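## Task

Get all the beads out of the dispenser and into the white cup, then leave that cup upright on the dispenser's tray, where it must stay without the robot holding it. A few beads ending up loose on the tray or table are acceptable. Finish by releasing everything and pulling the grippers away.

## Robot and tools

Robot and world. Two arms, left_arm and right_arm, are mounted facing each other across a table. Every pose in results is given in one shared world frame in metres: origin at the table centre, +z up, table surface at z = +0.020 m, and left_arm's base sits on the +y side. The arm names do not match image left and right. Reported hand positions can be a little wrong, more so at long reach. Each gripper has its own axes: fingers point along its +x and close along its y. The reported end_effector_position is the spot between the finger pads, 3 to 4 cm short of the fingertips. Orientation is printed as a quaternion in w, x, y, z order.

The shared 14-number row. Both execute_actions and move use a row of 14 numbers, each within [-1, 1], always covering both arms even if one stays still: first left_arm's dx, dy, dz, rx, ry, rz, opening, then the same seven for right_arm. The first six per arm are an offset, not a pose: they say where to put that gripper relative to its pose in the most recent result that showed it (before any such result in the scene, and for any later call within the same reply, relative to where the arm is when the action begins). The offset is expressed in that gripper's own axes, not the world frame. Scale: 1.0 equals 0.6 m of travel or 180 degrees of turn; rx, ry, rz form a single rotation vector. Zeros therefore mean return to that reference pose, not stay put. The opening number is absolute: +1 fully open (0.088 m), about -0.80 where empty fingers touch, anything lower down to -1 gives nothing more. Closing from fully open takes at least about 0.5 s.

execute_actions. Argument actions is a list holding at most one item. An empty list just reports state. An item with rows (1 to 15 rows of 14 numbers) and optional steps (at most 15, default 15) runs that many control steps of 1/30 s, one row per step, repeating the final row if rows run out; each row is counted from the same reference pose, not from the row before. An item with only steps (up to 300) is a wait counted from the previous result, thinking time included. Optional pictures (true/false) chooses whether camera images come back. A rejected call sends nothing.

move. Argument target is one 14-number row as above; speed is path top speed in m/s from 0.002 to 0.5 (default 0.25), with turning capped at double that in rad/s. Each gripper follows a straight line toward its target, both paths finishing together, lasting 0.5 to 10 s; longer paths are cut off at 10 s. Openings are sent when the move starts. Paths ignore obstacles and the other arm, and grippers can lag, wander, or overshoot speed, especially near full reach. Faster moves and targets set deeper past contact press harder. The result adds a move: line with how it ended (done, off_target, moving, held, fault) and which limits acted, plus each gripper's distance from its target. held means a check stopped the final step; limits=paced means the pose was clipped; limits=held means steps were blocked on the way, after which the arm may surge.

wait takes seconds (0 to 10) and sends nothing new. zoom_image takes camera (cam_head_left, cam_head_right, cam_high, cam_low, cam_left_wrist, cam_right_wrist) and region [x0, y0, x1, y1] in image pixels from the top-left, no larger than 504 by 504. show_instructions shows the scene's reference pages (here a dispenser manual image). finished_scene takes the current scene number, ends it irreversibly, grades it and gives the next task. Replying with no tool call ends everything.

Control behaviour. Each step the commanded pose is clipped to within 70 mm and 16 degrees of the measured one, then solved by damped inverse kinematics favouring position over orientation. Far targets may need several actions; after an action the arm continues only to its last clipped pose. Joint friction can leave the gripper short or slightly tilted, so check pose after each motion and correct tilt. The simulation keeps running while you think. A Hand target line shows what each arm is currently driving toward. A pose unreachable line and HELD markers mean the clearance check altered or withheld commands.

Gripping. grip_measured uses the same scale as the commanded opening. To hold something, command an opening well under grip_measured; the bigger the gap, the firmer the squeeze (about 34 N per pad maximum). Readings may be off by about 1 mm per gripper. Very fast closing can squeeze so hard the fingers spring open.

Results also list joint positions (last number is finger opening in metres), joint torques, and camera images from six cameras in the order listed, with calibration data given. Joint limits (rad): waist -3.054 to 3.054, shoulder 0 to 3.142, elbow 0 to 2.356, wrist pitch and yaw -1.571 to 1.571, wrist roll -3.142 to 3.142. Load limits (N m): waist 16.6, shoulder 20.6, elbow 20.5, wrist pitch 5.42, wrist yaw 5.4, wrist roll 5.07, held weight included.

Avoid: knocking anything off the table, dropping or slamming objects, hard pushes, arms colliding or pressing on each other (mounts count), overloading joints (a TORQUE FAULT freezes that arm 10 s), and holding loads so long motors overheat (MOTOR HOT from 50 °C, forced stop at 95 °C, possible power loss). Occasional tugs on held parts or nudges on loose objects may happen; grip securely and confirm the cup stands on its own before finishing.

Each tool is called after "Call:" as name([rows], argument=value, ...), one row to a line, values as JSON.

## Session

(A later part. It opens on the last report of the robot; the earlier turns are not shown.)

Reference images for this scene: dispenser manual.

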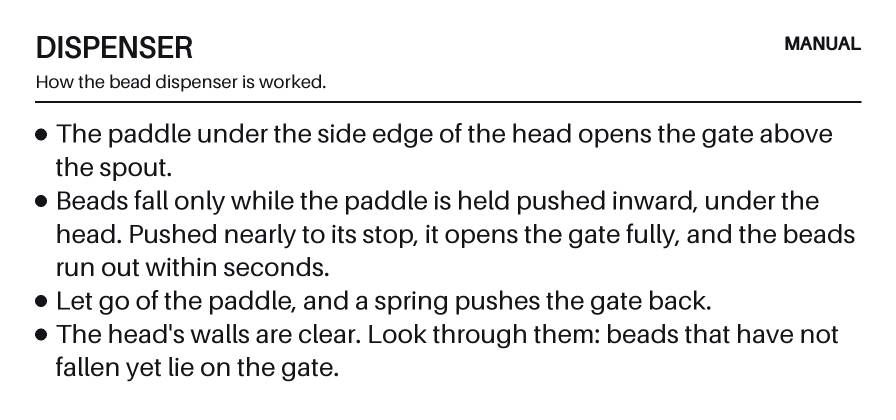

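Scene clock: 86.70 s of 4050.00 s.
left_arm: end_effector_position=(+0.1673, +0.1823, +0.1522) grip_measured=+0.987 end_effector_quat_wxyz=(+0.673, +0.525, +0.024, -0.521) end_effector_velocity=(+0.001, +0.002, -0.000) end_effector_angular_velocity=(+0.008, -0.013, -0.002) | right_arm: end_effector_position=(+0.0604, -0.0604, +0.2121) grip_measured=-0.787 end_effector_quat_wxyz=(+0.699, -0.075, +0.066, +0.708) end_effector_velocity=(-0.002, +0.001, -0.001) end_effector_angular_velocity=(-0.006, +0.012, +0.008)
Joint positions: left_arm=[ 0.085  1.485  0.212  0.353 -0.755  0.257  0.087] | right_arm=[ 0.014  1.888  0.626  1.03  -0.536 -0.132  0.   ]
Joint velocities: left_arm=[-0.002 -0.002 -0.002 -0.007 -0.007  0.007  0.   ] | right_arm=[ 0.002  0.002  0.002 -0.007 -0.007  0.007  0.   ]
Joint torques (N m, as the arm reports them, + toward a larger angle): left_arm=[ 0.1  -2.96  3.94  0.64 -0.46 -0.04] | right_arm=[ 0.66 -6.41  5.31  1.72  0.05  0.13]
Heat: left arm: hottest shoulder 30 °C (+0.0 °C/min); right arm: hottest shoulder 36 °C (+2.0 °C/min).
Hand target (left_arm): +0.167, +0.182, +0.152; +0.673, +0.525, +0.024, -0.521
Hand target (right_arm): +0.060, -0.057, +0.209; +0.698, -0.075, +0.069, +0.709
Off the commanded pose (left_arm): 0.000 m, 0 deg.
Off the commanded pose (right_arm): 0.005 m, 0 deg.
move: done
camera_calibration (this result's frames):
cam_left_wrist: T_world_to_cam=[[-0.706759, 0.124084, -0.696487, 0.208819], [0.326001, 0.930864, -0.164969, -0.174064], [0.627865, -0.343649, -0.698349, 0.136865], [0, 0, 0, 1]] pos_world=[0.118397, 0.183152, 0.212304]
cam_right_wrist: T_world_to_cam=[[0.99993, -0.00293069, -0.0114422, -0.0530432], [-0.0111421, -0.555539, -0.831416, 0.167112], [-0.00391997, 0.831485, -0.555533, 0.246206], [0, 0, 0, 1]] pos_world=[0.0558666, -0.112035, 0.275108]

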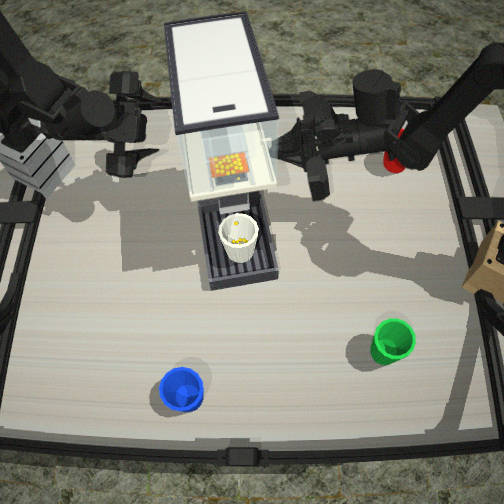

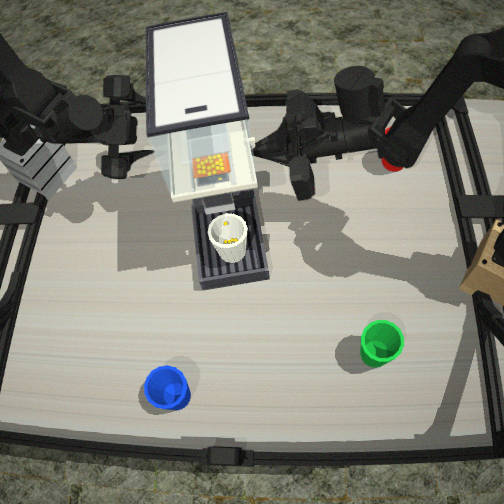

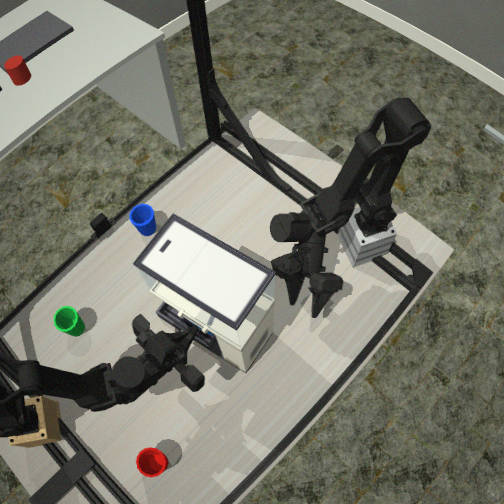

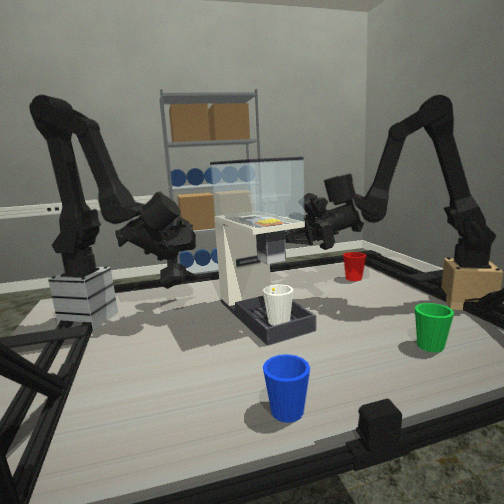

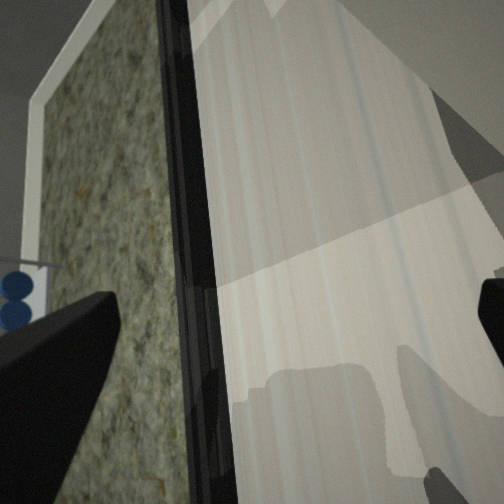

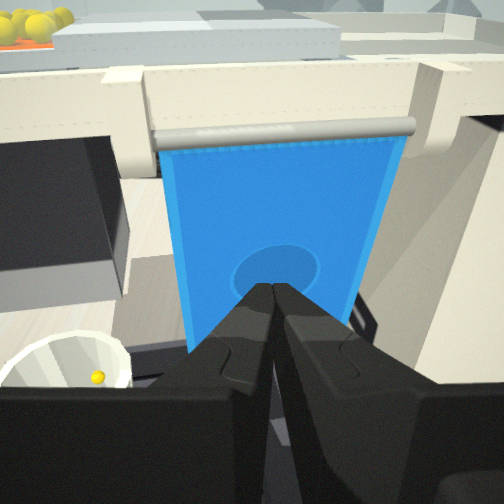

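Call:
move(target=[0,0,0,0,0,0,1, 0.04,0,-0.005,0,0,0,-1], speed=0.03)

Call:
wait(seconds=1.5)

Scene clock: 90.33 s of 4050.00 s.
left_arm: end_effector_position=(+0.1673, +0.1823, +0.1522) grip_measured=+0.987 end_effector_quat_wxyz=(+0.673, +0.525, +0.024, -0.521) end_effector_velocity=(+0.002, +0.005, -0.003) end_effector_angular_velocity=(+0.019, -0.011, +0.006) | right_arm: end_effector_position=(+0.0618, -0.0411, +0.2096) grip_measured=-0.787 end_effector_quat_wxyz=(+0.701, -0.074, +0.061, +0.707) end_effector_velocity=(-0.001, +0.002, +0.000) end_effector_angular_velocity=(-0.001, -0.005, +0.011)
Joint positions: left_arm=[ 0.085  1.485  0.212  0.353 -0.755  0.257  0.087] | right_arm=[ 0.043  1.95   0.693  1.04  -0.503 -0.124  0.   ]
Joint velocities: left_arm=[-0.002 -0.002 -0.007 -0.022 -0.007 -0.007  0.   ] | right_arm=[ 0.002  0.002  0.007 -0.007 -0.007 -0.007 -0.   ]
Joint torques (N m, as the arm reports them, + toward a larger angle): left_arm=[ 0.12 -3.06  4.02  0.66 -0.49 -0.04] | right_arm=[ 0.87 -6.39  5.15  1.71  0.01  0.12]
Heat: left arm: hottest shoulder 30 °C (+0.0 °C/min); right arm: hottest shoulder 36 °C (+0.0 °C/min).
Hand target (left_arm): +0.167, +0.182, +0.152; +0.673, +0.525, +0.024, -0.521
Hand target (right_arm): +0.060, -0.038, +0.205; +0.699, -0.075, +0.066, +0.709
Off the commanded pose (left_arm): 0.000 m, 0 deg.
Off the commanded pose (right_arm): 0.007 m, 1 deg.
move: done
camera_calibration (this result's frames):
cam_left_wrist: T_world_to_cam=[[-0.706759, 0.124084, -0.696487, 0.208819], [0.326001, 0.930864, -0.164969, -0.174064], [0.627865, -0.343649, -0.698349, 0.136865], [0, 0, 0, 1]] pos_world=[0.118397, 0.183152, 0.212304]
cam_right_wrist: T_world_to_cam=[[0.999961, -0.00731768, -0.0050244, -0.055962], [-0.00821125, -0.547561, -0.836725, 0.176955], [0.00337172, 0.836734, -0.5476, 0.226907], [0, 0, 0, 1]] pos_world=[0.0566477, -0.093376, 0.272036]

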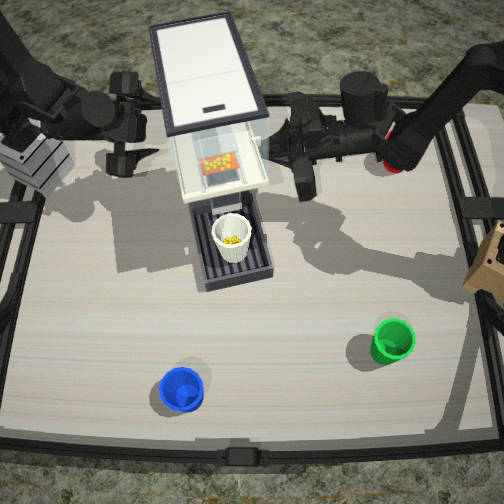

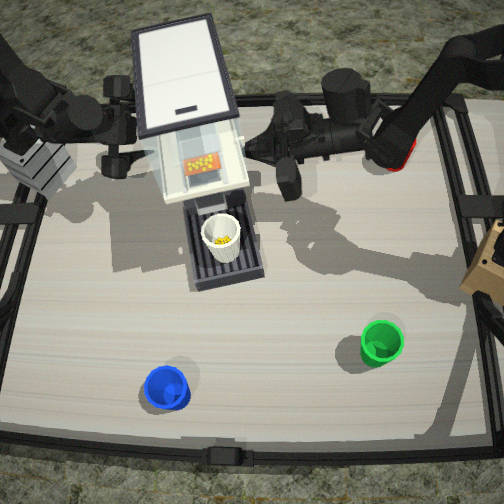

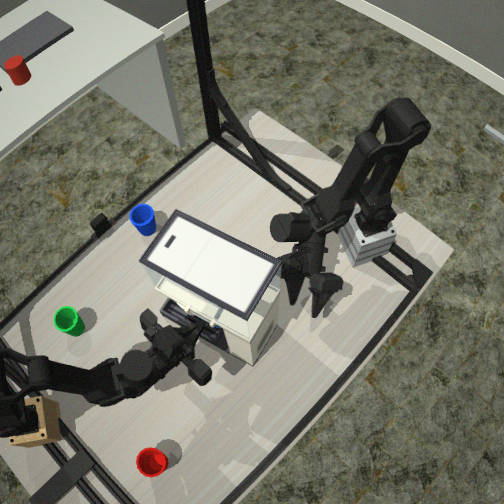

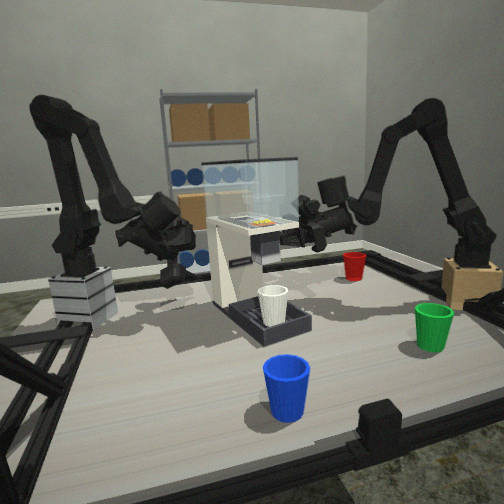

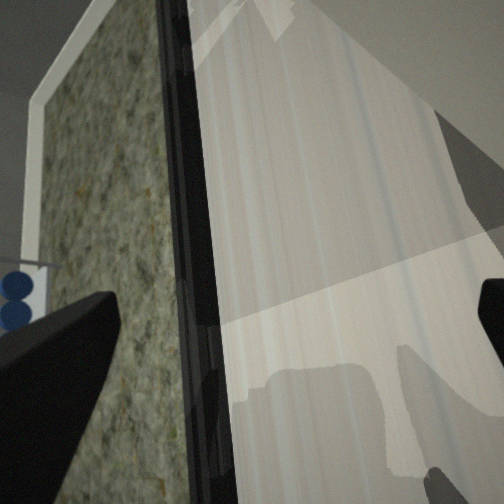

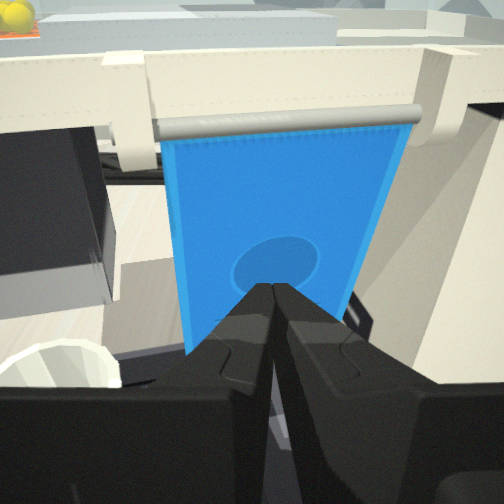

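Scene clock: 91.83 s of 4050.00 s.
left_arm: end_effector_position=(+0.1673, +0.1823, +0.1522) grip_measured=+0.987 end_effector_quat_wxyz=(+0.673, +0.525, +0.024, -0.521) end_effector_velocity=(-0.000, -0.000, +0.000) end_effector_angular_velocity=(+0.006, -0.007, -0.015) | right_arm: end_effector_position=(+0.0617, -0.0409, +0.2095) grip_measured=-0.787 end_effector_quat_wxyz=(+0.701, -0.074, +0.061, +0.707) end_effector_velocity=(-0.002, +0.001, +0.006) end_effector_angular_velocity=(+0.017, -0.026, +0.023)
Joint positions: left_arm=[ 0.085  1.485  0.212  0.353 -0.755  0.257  0.087] | right_arm=[ 0.044  1.951  0.693  1.04  -0.503 -0.124  0.   ]
Joint velocities: left_arm=[ 0.002 -0.002 -0.002  0.007  0.007  0.022 -0.   ] | right_arm=[-0.002 -0.007  0.002  0.007 -0.022 -0.022 -0.   ]
Joint torques (N m, as the arm reports them, + toward a larger angle): left_arm=[ 0.12 -2.98  4.    0.67 -0.48 -0.04] | right_arm=[ 0.81 -6.42  5.16  1.71  0.02  0.12]
Heat: left arm: hottest shoulder 30 °C (+0.0 °C/min); right arm: hottest shoulder 36 °C (+0.0 °C/min).
Hand target (left_arm): +0.167, +0.182, +0.152; +0.673, +0.525, +0.024, -0.521
Hand target (right_arm): +0.060, -0.038, +0.204; +0.699, -0.075, +0.066, +0.709
Off the commanded pose (left_arm): 0.000 m, 0 deg.
Off the commanded pose (right_arm): 0.006 m, 1 deg.
Steps of this call (steps 1 to 45: nothing new was sent). Readings (end_effector_position):
1: left_arm (+0.1673, +0.1823, +0.1522) | right_arm (+0.0618, -0.0411, +0.2094)
2: left_arm (+0.1673, +0.1823, +0.1522) | right_arm (+0.0618, -0.0411, +0.2095)
4: left_arm (+0.1673, +0.1823, +0.1522) | right_arm (+0.0618, -0.0411, +0.2095)
8: left_arm (+0.1673, +0.1823, +0.1522) | right_arm (+0.0617, -0.0409, +0.2095)
45: the state above
camera_calibration (this result's frames):
cam_left_wrist: T_world_to_cam=[[-0.706759, 0.124084, -0.696487, 0.208819], [0.326001, 0.930864, -0.164969, -0.174064], [0.627865, -0.343649, -0.698349, 0.136865], [0, 0, 0, 1]] pos_world=[0.118397, 0.183152, 0.212304]
cam_right_wrist: T_world_to_cam=[[0.999963, -0.00693622, -0.0050244, -0.055874], [-0.00800236, -0.547564, -0.836725, 0.177001], [0.00305253, 0.836735, -0.5476, 0.2267], [0, 0, 0, 1]] pos_world=[0.0565964, -0.0931562, 0.271961]

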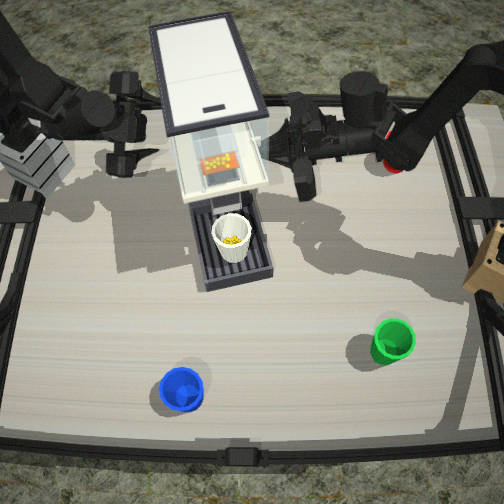

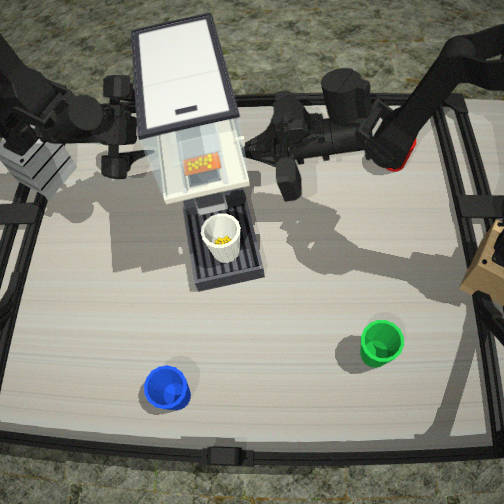

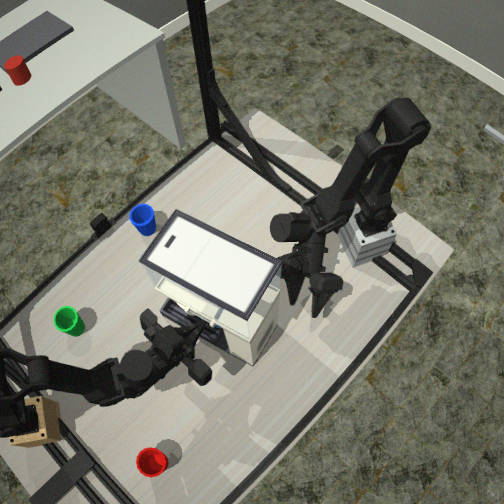

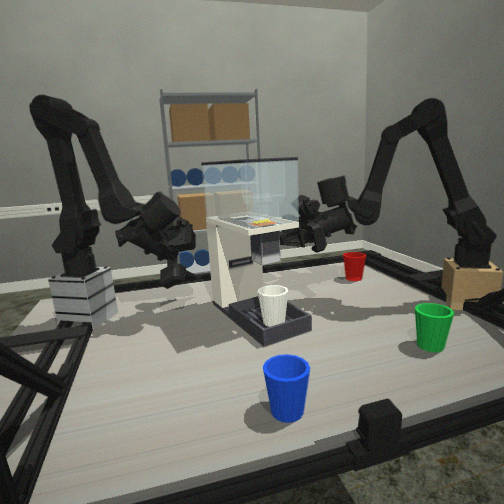

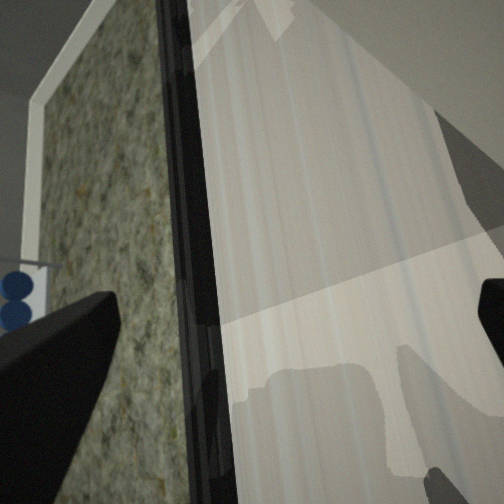

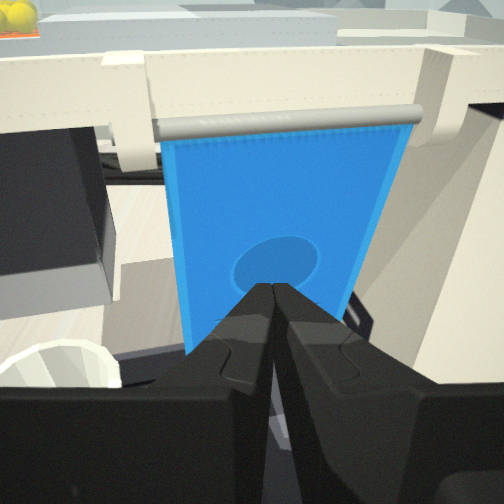

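Call:
move(target=[0,0,0,0,0,0,1, -0.04,0,-0.065,0,0,0,-1], speed=0.06)

Call:
move(target=[0,0,0,0,0,0,1, 0.07,0,0.015,0,0,0,-1], speed=0.03)

Scene clock: 98.03 s of 4050.00 s.
left_arm: end_effector_position=(+0.1673, +0.1823, +0.1522) grip_measured=+0.987 end_effector_quat_wxyz=(+0.673, +0.525, +0.024, -0.521) end_effector_velocity=(+0.002, +0.000, +0.001) end_effector_angular_velocity=(+0.003, -0.011, +0.003) | right_arm: end_effector_position=(+0.0642, -0.0685, +0.1832) grip_measured=-0.787 end_effector_quat_wxyz=(+0.702, -0.071, +0.051, +0.706) end_effector_velocity=(+0.001, -0.002, +0.001) end_effector_angular_velocity=(+0.011, -0.027, +0.004)
Joint positions: left_arm=[ 0.085  1.485  0.212  0.353 -0.755  0.257  0.087] | right_arm=[-0.008  2.031  0.584  1.242 -0.552 -0.136  0.   ]
Joint velocities: left_arm=[ 0.002 -0.002  0.002 -0.007 -0.007  0.007 -0.   ] | right_arm=[-0.007  0.002 -0.007  0.022 -0.007 -0.022  0.   ]
Joint torques (N m, as the arm reports them, + toward a larger angle): left_arm=[ 0.13 -3.01  3.92  0.66 -0.5  -0.05] | right_arm=[-0.39 -6.64  2.23  1.99 -0.23 -0.04]
Heat: left arm: hottest shoulder 30 °C (+0.0 °C/min); right arm: hottest shoulder 36 °C (+1.0 °C/min).
Hand target (left_arm): +0.167, +0.182, +0.152; +0.673, +0.525, +0.024, -0.521
Hand target (right_arm): +0.063, -0.072, +0.175; +0.701, -0.074, +0.061, +0.707
Off the commanded pose (left_arm): 0.000 m, 0 deg.
Off the commanded pose (right_arm): 0.008 m, 1 deg.
After step 90, 2.10 s passed at rest.
move: done
camera_calibration (this result's frames):
cam_left_wrist: T_world_to_cam=[[-0.706759, 0.124084, -0.696487, 0.208819], [0.326001, 0.930864, -0.164969, -0.174064], [0.627865, -0.343649, -0.698349, 0.136865], [0, 0, 0, 1]] pos_world=[0.118397, 0.183152, 0.212304]
cam_right_wrist: T_world_to_cam=[[0.999947, -0.00929722, 0.00449134, -0.060573], [-0.00116128, -0.533494, -0.845803, 0.142095], [0.0102597, 0.845753, -0.533476, 0.232944], [0, 0, 0, 1]] pos_world=[0.0583449, -0.12177, 0.244727]

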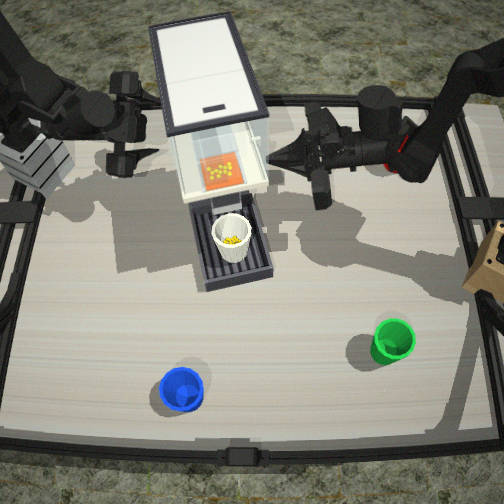

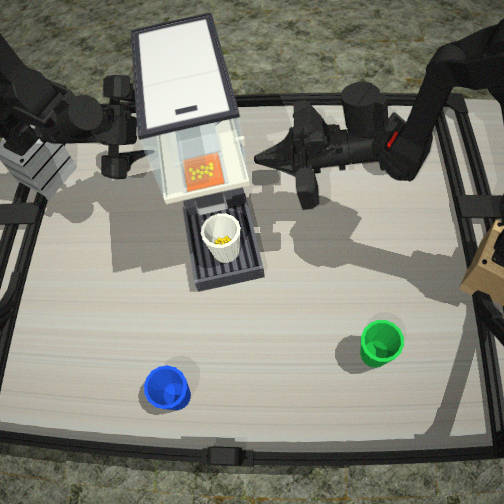

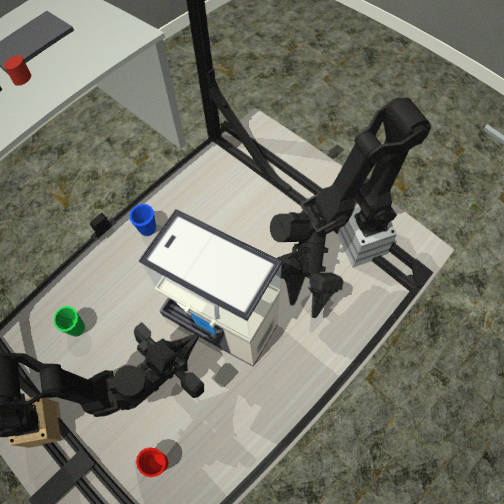

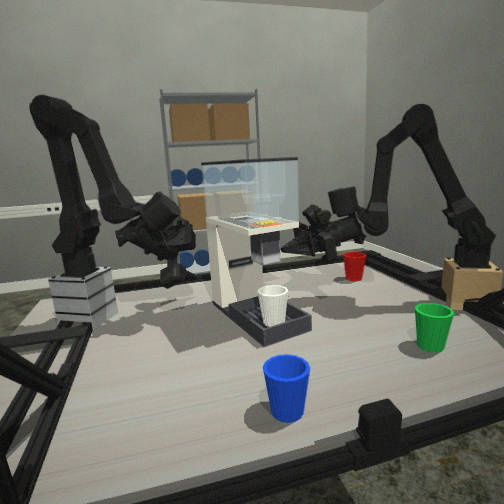

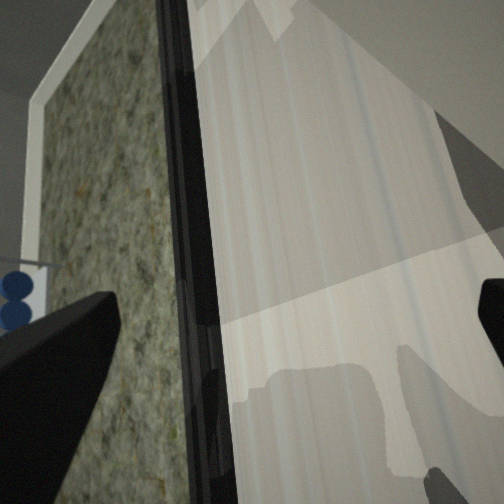

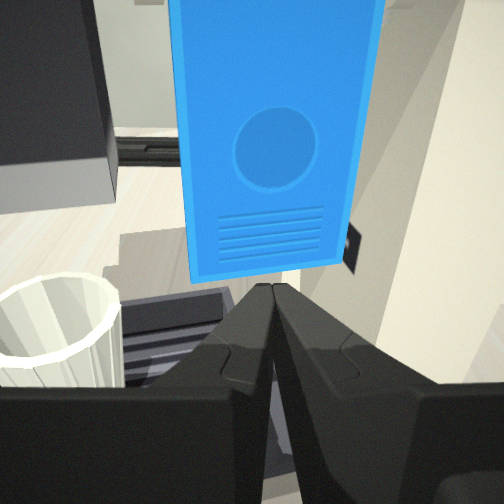

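Scene clock: 99.77 s of 4050.00 s.
left_arm: end_effector_position=(+0.1673, +0.1823, +0.1522) grip_measured=+0.987 end_effector_quat_wxyz=(+0.673, +0.525, +0.024, -0.521) end_effector_velocity=(+0.001, +0.001, +0.000) end_effector_angular_velocity=(-0.008, +0.001, +0.006) | right_arm: end_effector_position=(+0.0626, -0.0291, +0.1885) grip_measured=-0.787 end_effector_quat_wxyz=(+0.701, -0.071, +0.048, +0.708) end_effector_velocity=(+0.005, -0.000, -0.003) end_effector_angular_velocity=(-0.016, -0.000, -0.013)
Joint positions: left_arm=[ 0.085  1.485  0.212  0.353 -0.755  0.257  0.087] | right_arm=[ 0.058  2.079  0.728  1.16  -0.491 -0.122  0.   ]
Joint velocities: left_arm=[-0.002 -0.002 -0.007  0.007 -0.007 -0.007 -0.   ] | right_arm=[-0.007  0.002  0.007 -0.022  0.007 -0.007 -0.   ]
Joint torques (N m, as the arm reports them, + toward a larger angle): left_arm=[ 0.14 -2.98  3.92  0.65 -0.49 -0.03] | right_arm=[ 0.33 -7.4   5.03  1.76  0.16  0.12]
Heat: left arm: hottest shoulder 30 °C (+0.0 °C/min); right arm: hottest shoulder 36 °C (+1.0 °C/min).
Hand target (left_arm): +0.167, +0.182, +0.152; +0.673, +0.525, +0.024, -0.521
Hand target (right_arm): +0.064, -0.026, +0.185; +0.702, -0.071, +0.051, +0.706
Off the commanded pose (left_arm): 0.000 m, 0 deg.
Off the commanded pose (right_arm): 0.005 m, 0 deg.
move: done
camera_calibration (this result's frames):
cam_left_wrist: T_world_to_cam=[[-0.706759, 0.124084, -0.696487, 0.208819], [0.326001, 0.930864, -0.164969, -0.174064], [0.627865, -0.343649, -0.698349, 0.136865], [0, 0, 0, 1]] pos_world=[0.118397, 0.183152, 0.212304]
cam_right_wrist: T_world_to_cam=[[0.999959, -0.00520244, 0.00742572, -0.059093], [0.00354831, -0.529133, -0.848531, 0.167964], [0.00834363, 0.848523, -0.529093, 0.201805], [0, 0, 0, 1]] pos_world=[0.0568108, -0.0826686, 0.249735]

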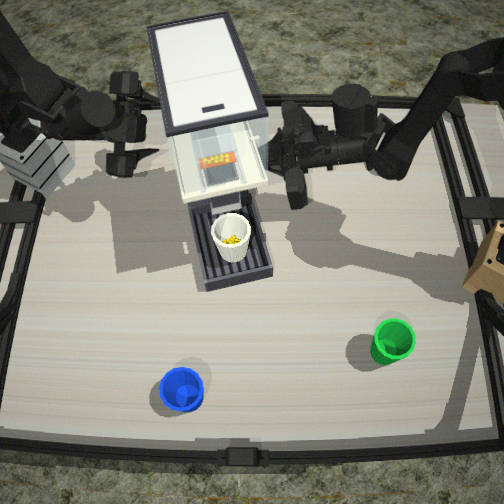

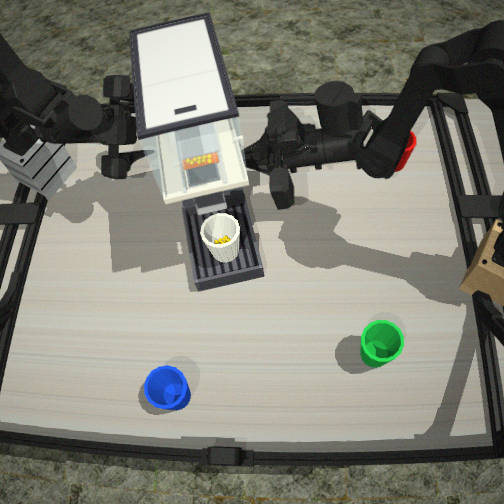

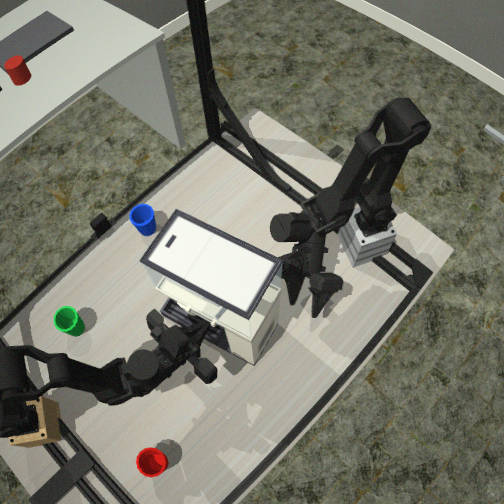

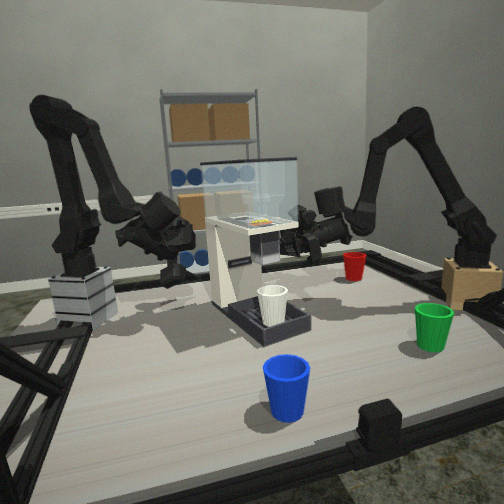

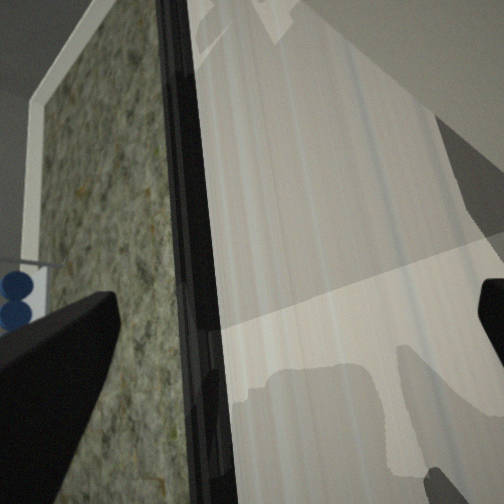

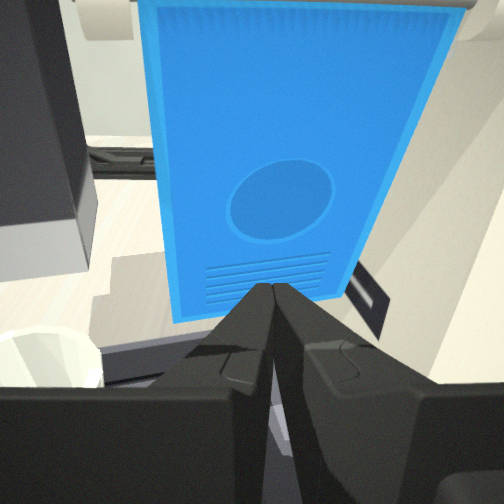

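Better. A bit more, following the arc upward.

Call:
move(target=[0,0,0,0,0,0,1, 0.03,0,0.018,0,0,0,-1], speed=0.03)

Call:
wait(seconds=2)

Scene clock: 102.83 s of 4050.00 s.
left_arm: end_effector_position=(+0.1673, +0.1823, +0.1522) grip_measured=+0.987 end_effector_quat_wxyz=(+0.673, +0.525, +0.024, -0.521) end_effector_velocity=(-0.000, +0.003, -0.004) end_effector_angular_velocity=(+0.015, +0.004, -0.003) | right_arm: end_effector_position=(+0.0624, -0.0155, +0.1913) grip_measured=-0.787 end_effector_quat_wxyz=(+0.702, -0.074, +0.057, +0.706) end_effector_velocity=(-0.002, +0.001, -0.001) end_effector_angular_velocity=(-0.010, +0.014, +0.008)
Joint positions: left_arm=[ 0.085  1.485  0.212  0.353 -0.755  0.257  0.087] | right_arm=[ 0.079  2.08   0.783  1.09  -0.466 -0.118  0.   ]
Joint velocities: left_arm=[-0.002  0.002 -0.007 -0.007  0.007 -0.007 -0.   ] | right_arm=[ 0.002 -0.002  0.007 -0.022 -0.007  0.007  0.   ]
Joint torques (N m, as the arm reports them, + toward a larger angle): left_arm=[ 0.09 -2.99  3.92  0.67 -0.48 -0.04] | right_arm=[ 0.65 -8.98  5.85  2.24  0.01  0.14]
Heat: left arm: hottest shoulder 30 °C (+0.0 °C/min); right arm: hottest shoulder 36 °C (+0.0 °C/min).
Hand target (left_arm): +0.167, +0.182, +0.152; +0.673, +0.525, +0.024, -0.521
Hand target (right_arm): +0.062, -0.010, +0.196; +0.701, -0.071, +0.049, +0.708
Off the commanded pose (left_arm): 0.000 m, 0 deg.
Off the commanded pose (right_arm): 0.008 m, 1 deg.
move: done
camera_calibration (this result's frames):
cam_left_wrist: T_world_to_cam=[[-0.706759, 0.124084, -0.696487, 0.208819], [0.326001, 0.930864, -0.164969, -0.174064], [0.627865, -0.343649, -0.698349, 0.136865], [0, 0, 0, 1]] pos_world=[0.118397, 0.183152, 0.212304]
cam_right_wrist: T_world_to_cam=[[0.999958, -0.00906042, 0.00127769, -0.0577586], [-0.00384479, -0.54277, -0.839872, 0.176125], [0.00830309, 0.839832, -0.542782, 0.194278], [0, 0, 0, 1]] pos_world=[0.0568202, -0.0680891, 0.253447]

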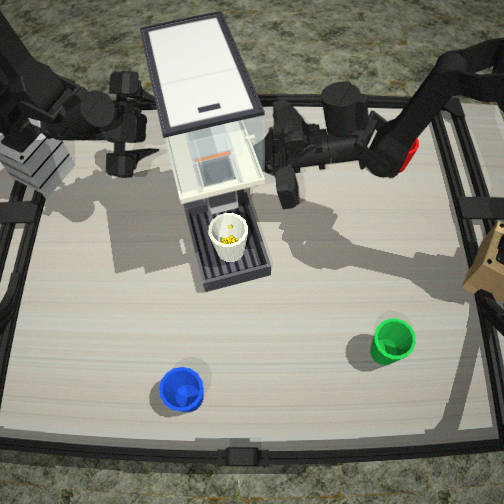

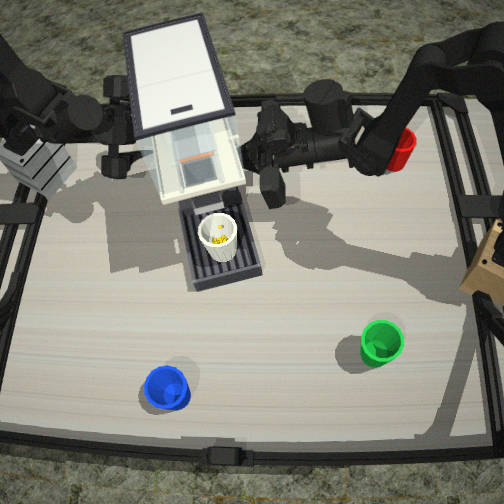

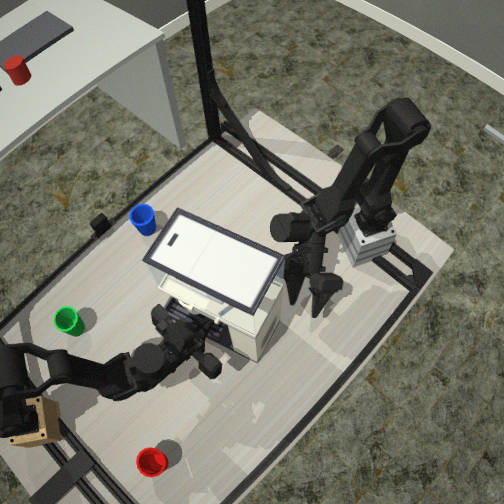

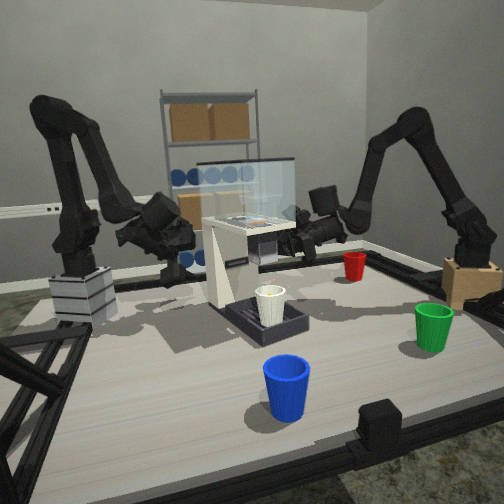

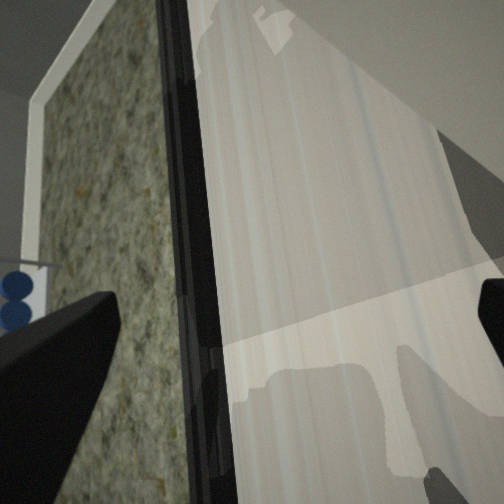

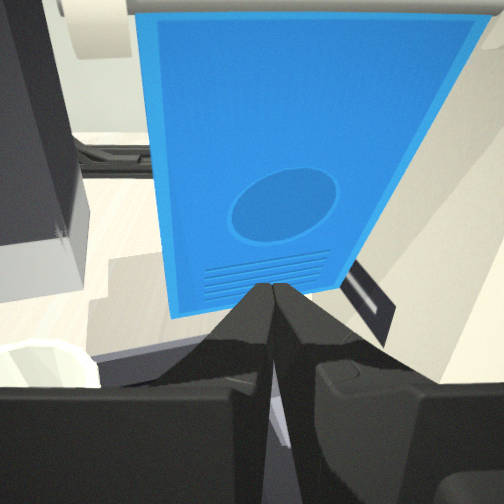

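Scene clock: 104.83 s of 4050.00 s.
left_arm: end_effector_position=(+0.1673, +0.1823, +0.1522) grip_measured=+0.987 end_effector_quat_wxyz=(+0.673, +0.525, +0.024, -0.521) end_effector_velocity=(+0.001, +0.005, -0.003) end_effector_angular_velocity=(+0.019, -0.011, +0.001) | right_arm: end_effector_position=(+0.0625, -0.0151, +0.1914) grip_measured=-0.787 end_effector_quat_wxyz=(+0.702, -0.074, +0.057, +0.706) end_effector_velocity=(+0.002, -0.002, -0.001) end_effector_angular_velocity=(-0.006, -0.017, +0.004)
Joint positions: left_arm=[ 0.085  1.485  0.212  0.353 -0.755  0.257  0.087] | right_arm=[ 0.079  2.081  0.785  1.089 -0.465 -0.118  0.   ]
Joint velocities: left_arm=[-0.007 -0.002 -0.007 -0.022 -0.007 -0.007 -0.   ] | right_arm=[-0.007 -0.002 -0.002 -0.007 -0.007 -0.022 -0.   ]
Joint torques (N m, as the arm reports them, + toward a larger angle): left_arm=[ 0.05 -3.03  3.96  0.65 -0.48 -0.03] | right_arm=[ 0.66 -9.02  5.79  2.25  0.    0.14]
Heat: left arm: hottest shoulder 30 °C (+0.0 °C/min); right arm: hottest shoulder 36 °C (+0.0 °C/min).
Hand target (left_arm): +0.167, +0.182, +0.152; +0.673, +0.525, +0.024, -0.521
Hand target (right_arm): +0.062, -0.010, +0.196; +0.701, -0.071, +0.049, +0.708
Off the commanded pose (left_arm): 0.000 m, 0 deg.
Off the commanded pose (right_arm): 0.007 m, 1 deg.
Steps of this call (steps 1 to 60: nothing new was sent). Readings (end_effector_position):
1: left_arm (+0.1673, +0.1823, +0.1522) | right_arm (+0.0625, -0.0154, +0.1914)
2: left_arm (+0.1673, +0.1823, +0.1522) | right_arm (+0.0625, -0.0153, +0.1915)
4: left_arm (+0.1673, +0.1823, +0.1522) | right_arm (+0.0625, -0.0154, +0.1914)
8: left_arm (+0.1673, +0.1823, +0.1522) | right_arm (+0.0624, -0.0152, +0.1915)
60: the state above
camera_calibration (this result's frames):
cam_left_wrist: T_world_to_cam=[[-0.706759, 0.124084, -0.696487, 0.208819], [0.326001, 0.930864, -0.164969, -0.174064], [0.627865, -0.343649, -0.698349, 0.136865], [0, 0, 0, 1]] pos_world=[0.118397, 0.183152, 0.212304]
cam_right_wrist: T_world_to_cam=[[0.999958, -0.00905222, 0.00134793, -0.0578078], [-0.00378164, -0.5428, -0.839853, 0.176386], [0.0083342, 0.839813, -0.542812, 0.194027], [0, 0, 0, 1]] pos_world=[0.0568554, -0.0677269, 0.253536]

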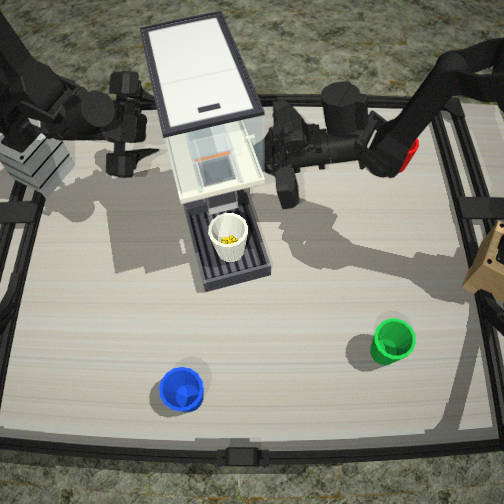

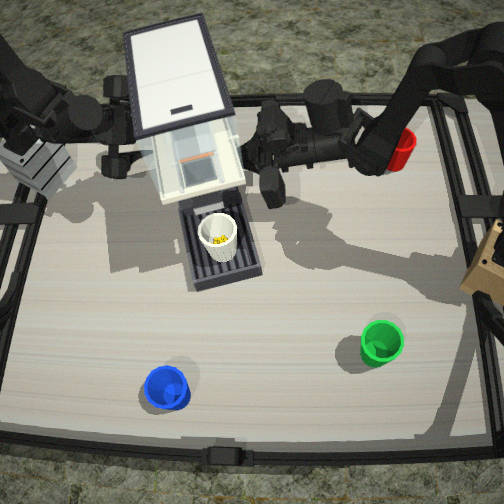

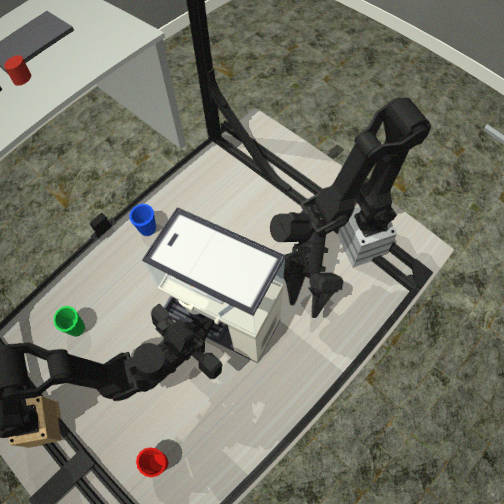

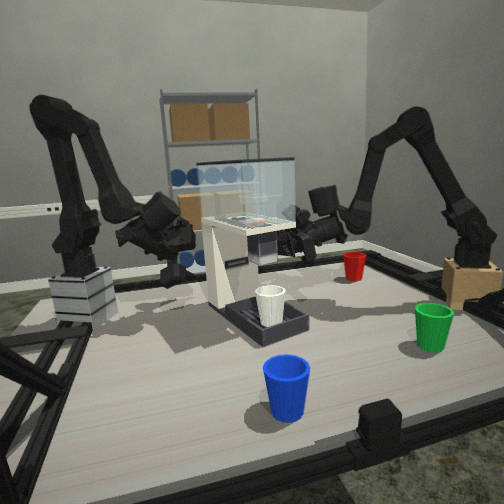

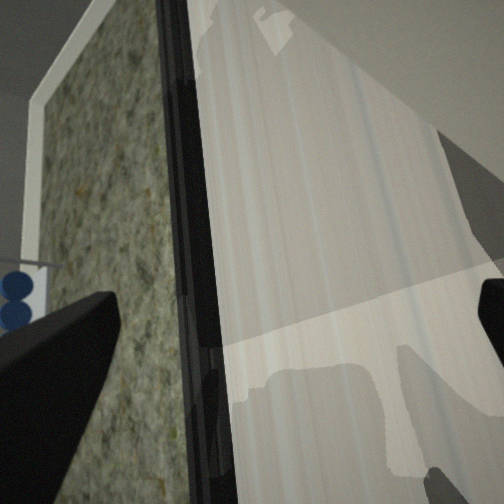

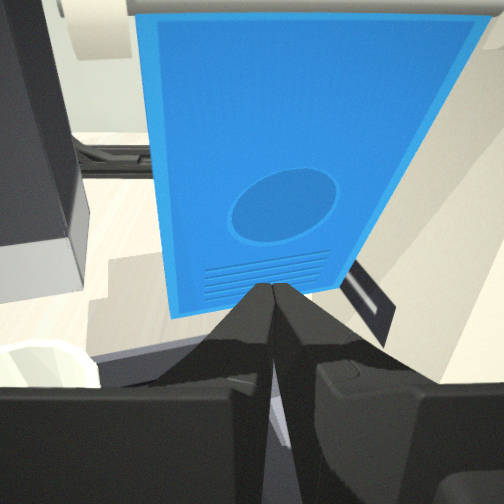

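Looks empty. Retreat; the closed gate will show any leftovers.

Call:
move(target=[0,0,0,0,0,0,1, -0.25,0,-0.035,0,0,0,-1], speed=0.15)

Call:
zoom_image(camera="cam_head_left", region=[140, 110, 300, 300])

Scene clock: 108.27 s of 4050.00 s.
left_arm: end_effector_position=(+0.1673, +0.1823, +0.1522) grip_measured=+0.987 end_effector_quat_wxyz=(+0.673, +0.525, +0.024, -0.521) end_effector_velocity=(+0.005, +0.004, -0.002) end_effector_angular_velocity=(+0.021, -0.032, +0.012) | right_arm: end_effector_position=(+0.0656, -0.1643, +0.1972) grip_measured=-0.787 end_effector_quat_wxyz=(+0.703, -0.074, +0.057, +0.705) end_effector_velocity=(-0.004, -0.004, -0.001) end_effector_angular_velocity=(-0.004, -0.009, +0.018)
Joint positions: left_arm=[ 0.085  1.485  0.212  0.353 -0.755  0.257  0.087] | right_arm=[-0.246  1.768  0.289  1.217 -0.779 -0.211  0.   ]
Joint velocities: left_arm=[ 0.002  0.002 -0.002 -0.022 -0.022  0.007 -0.   ] | right_arm=[-0.007 -0.007 -0.012 -0.007 -0.022 -0.022  0.   ]
Joint torques (N m, as the arm reports them, + toward a larger angle): left_arm=[ 0.11 -3.02  3.96  0.66 -0.48 -0.06] | right_arm=[-0.29 -7.13  2.09  1.63 -0.27 -0.04]
Heat: left arm: hottest shoulder 30 °C (+0.0 °C/min); right arm: hottest shoulder 36 °C (-1.0 °C/min).
Hand target (left_arm): +0.167, +0.182, +0.152; +0.673, +0.525, +0.024, -0.521
Hand target (right_arm): +0.064, -0.167, +0.198; +0.702, -0.075, +0.056, +0.706
Off the commanded pose (left_arm): 0.000 m, 0 deg.
Off the commanded pose (right_arm): 0.003 m, 0 deg.
move: done
camera_calibration (this result's frames):
cam_left_wrist: T_world_to_cam=[[-0.706759, 0.124084, -0.696487, 0.208819], [0.326001, 0.930864, -0.164969, -0.174064], [0.627865, -0.343649, -0.698349, 0.136865], [0, 0, 0, 1]] pos_world=[0.118397, 0.183152, 0.212304]
cam_right_wrist: T_world_to_cam=[[0.999934, -0.011322, 0.00186366, -0.0627828], [-0.00458905, -0.543468, -0.839417, 0.100171], [0.0105167, 0.839353, -0.543484, 0.322277], [0, 0, 0, 1]] pos_world=[0.0598491, -0.216775, 0.259354]

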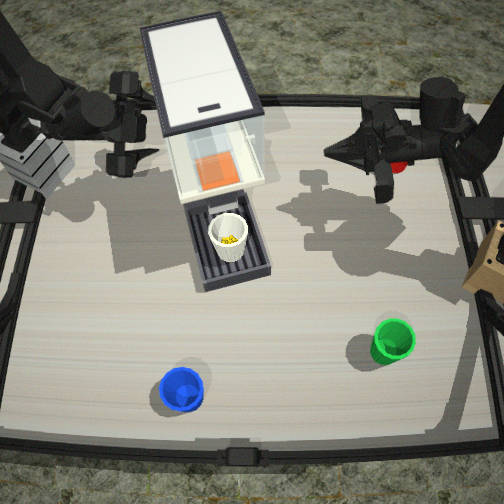

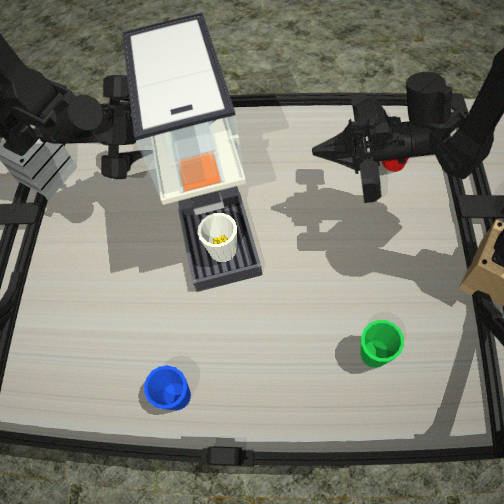

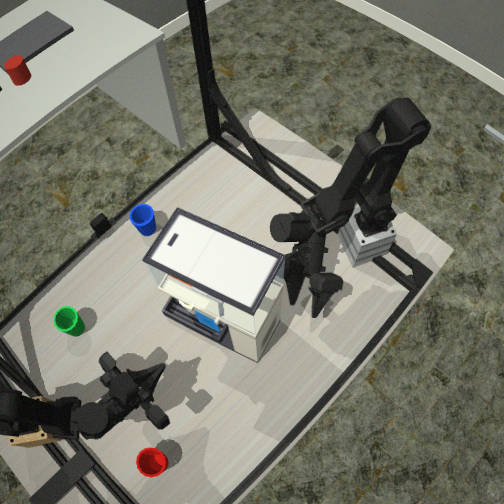

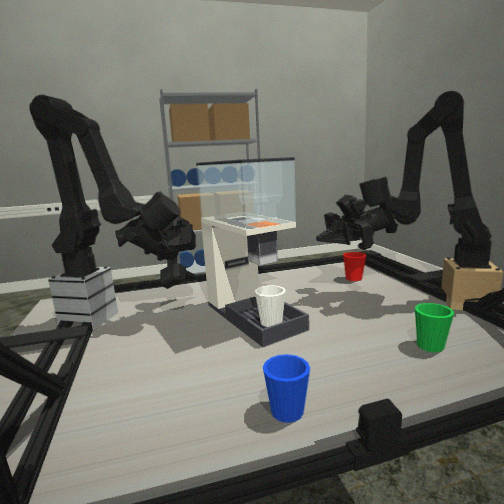

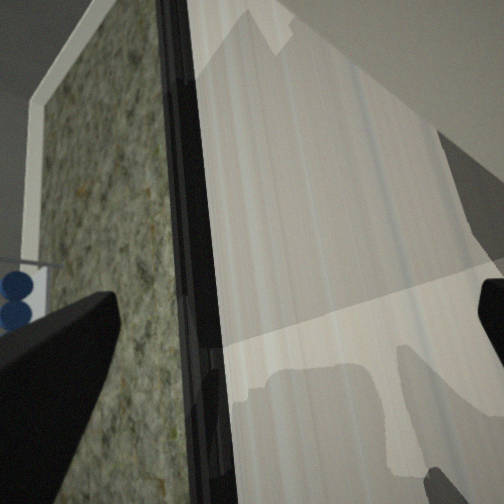

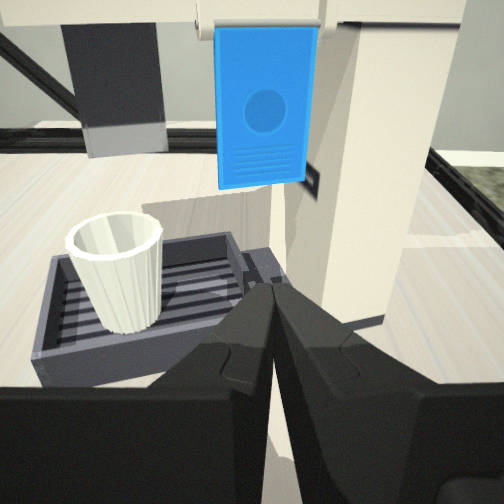

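Region (140, 110, 300, 300) of cam_head_left's 504x504 image, scaled by 2.653, with more detail than that image has; it fills the left 424 columns of this view, and the rest is white.

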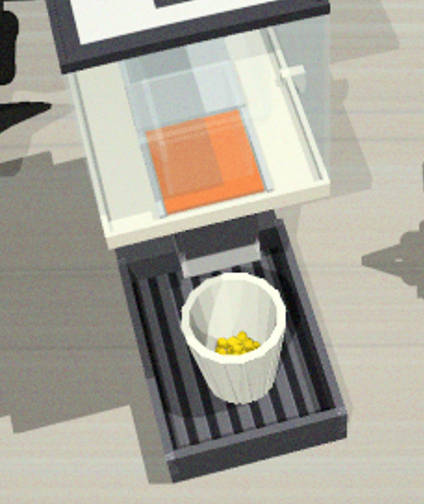

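Call:
finished_scene(scene=2)

The scene is finished: the task was done.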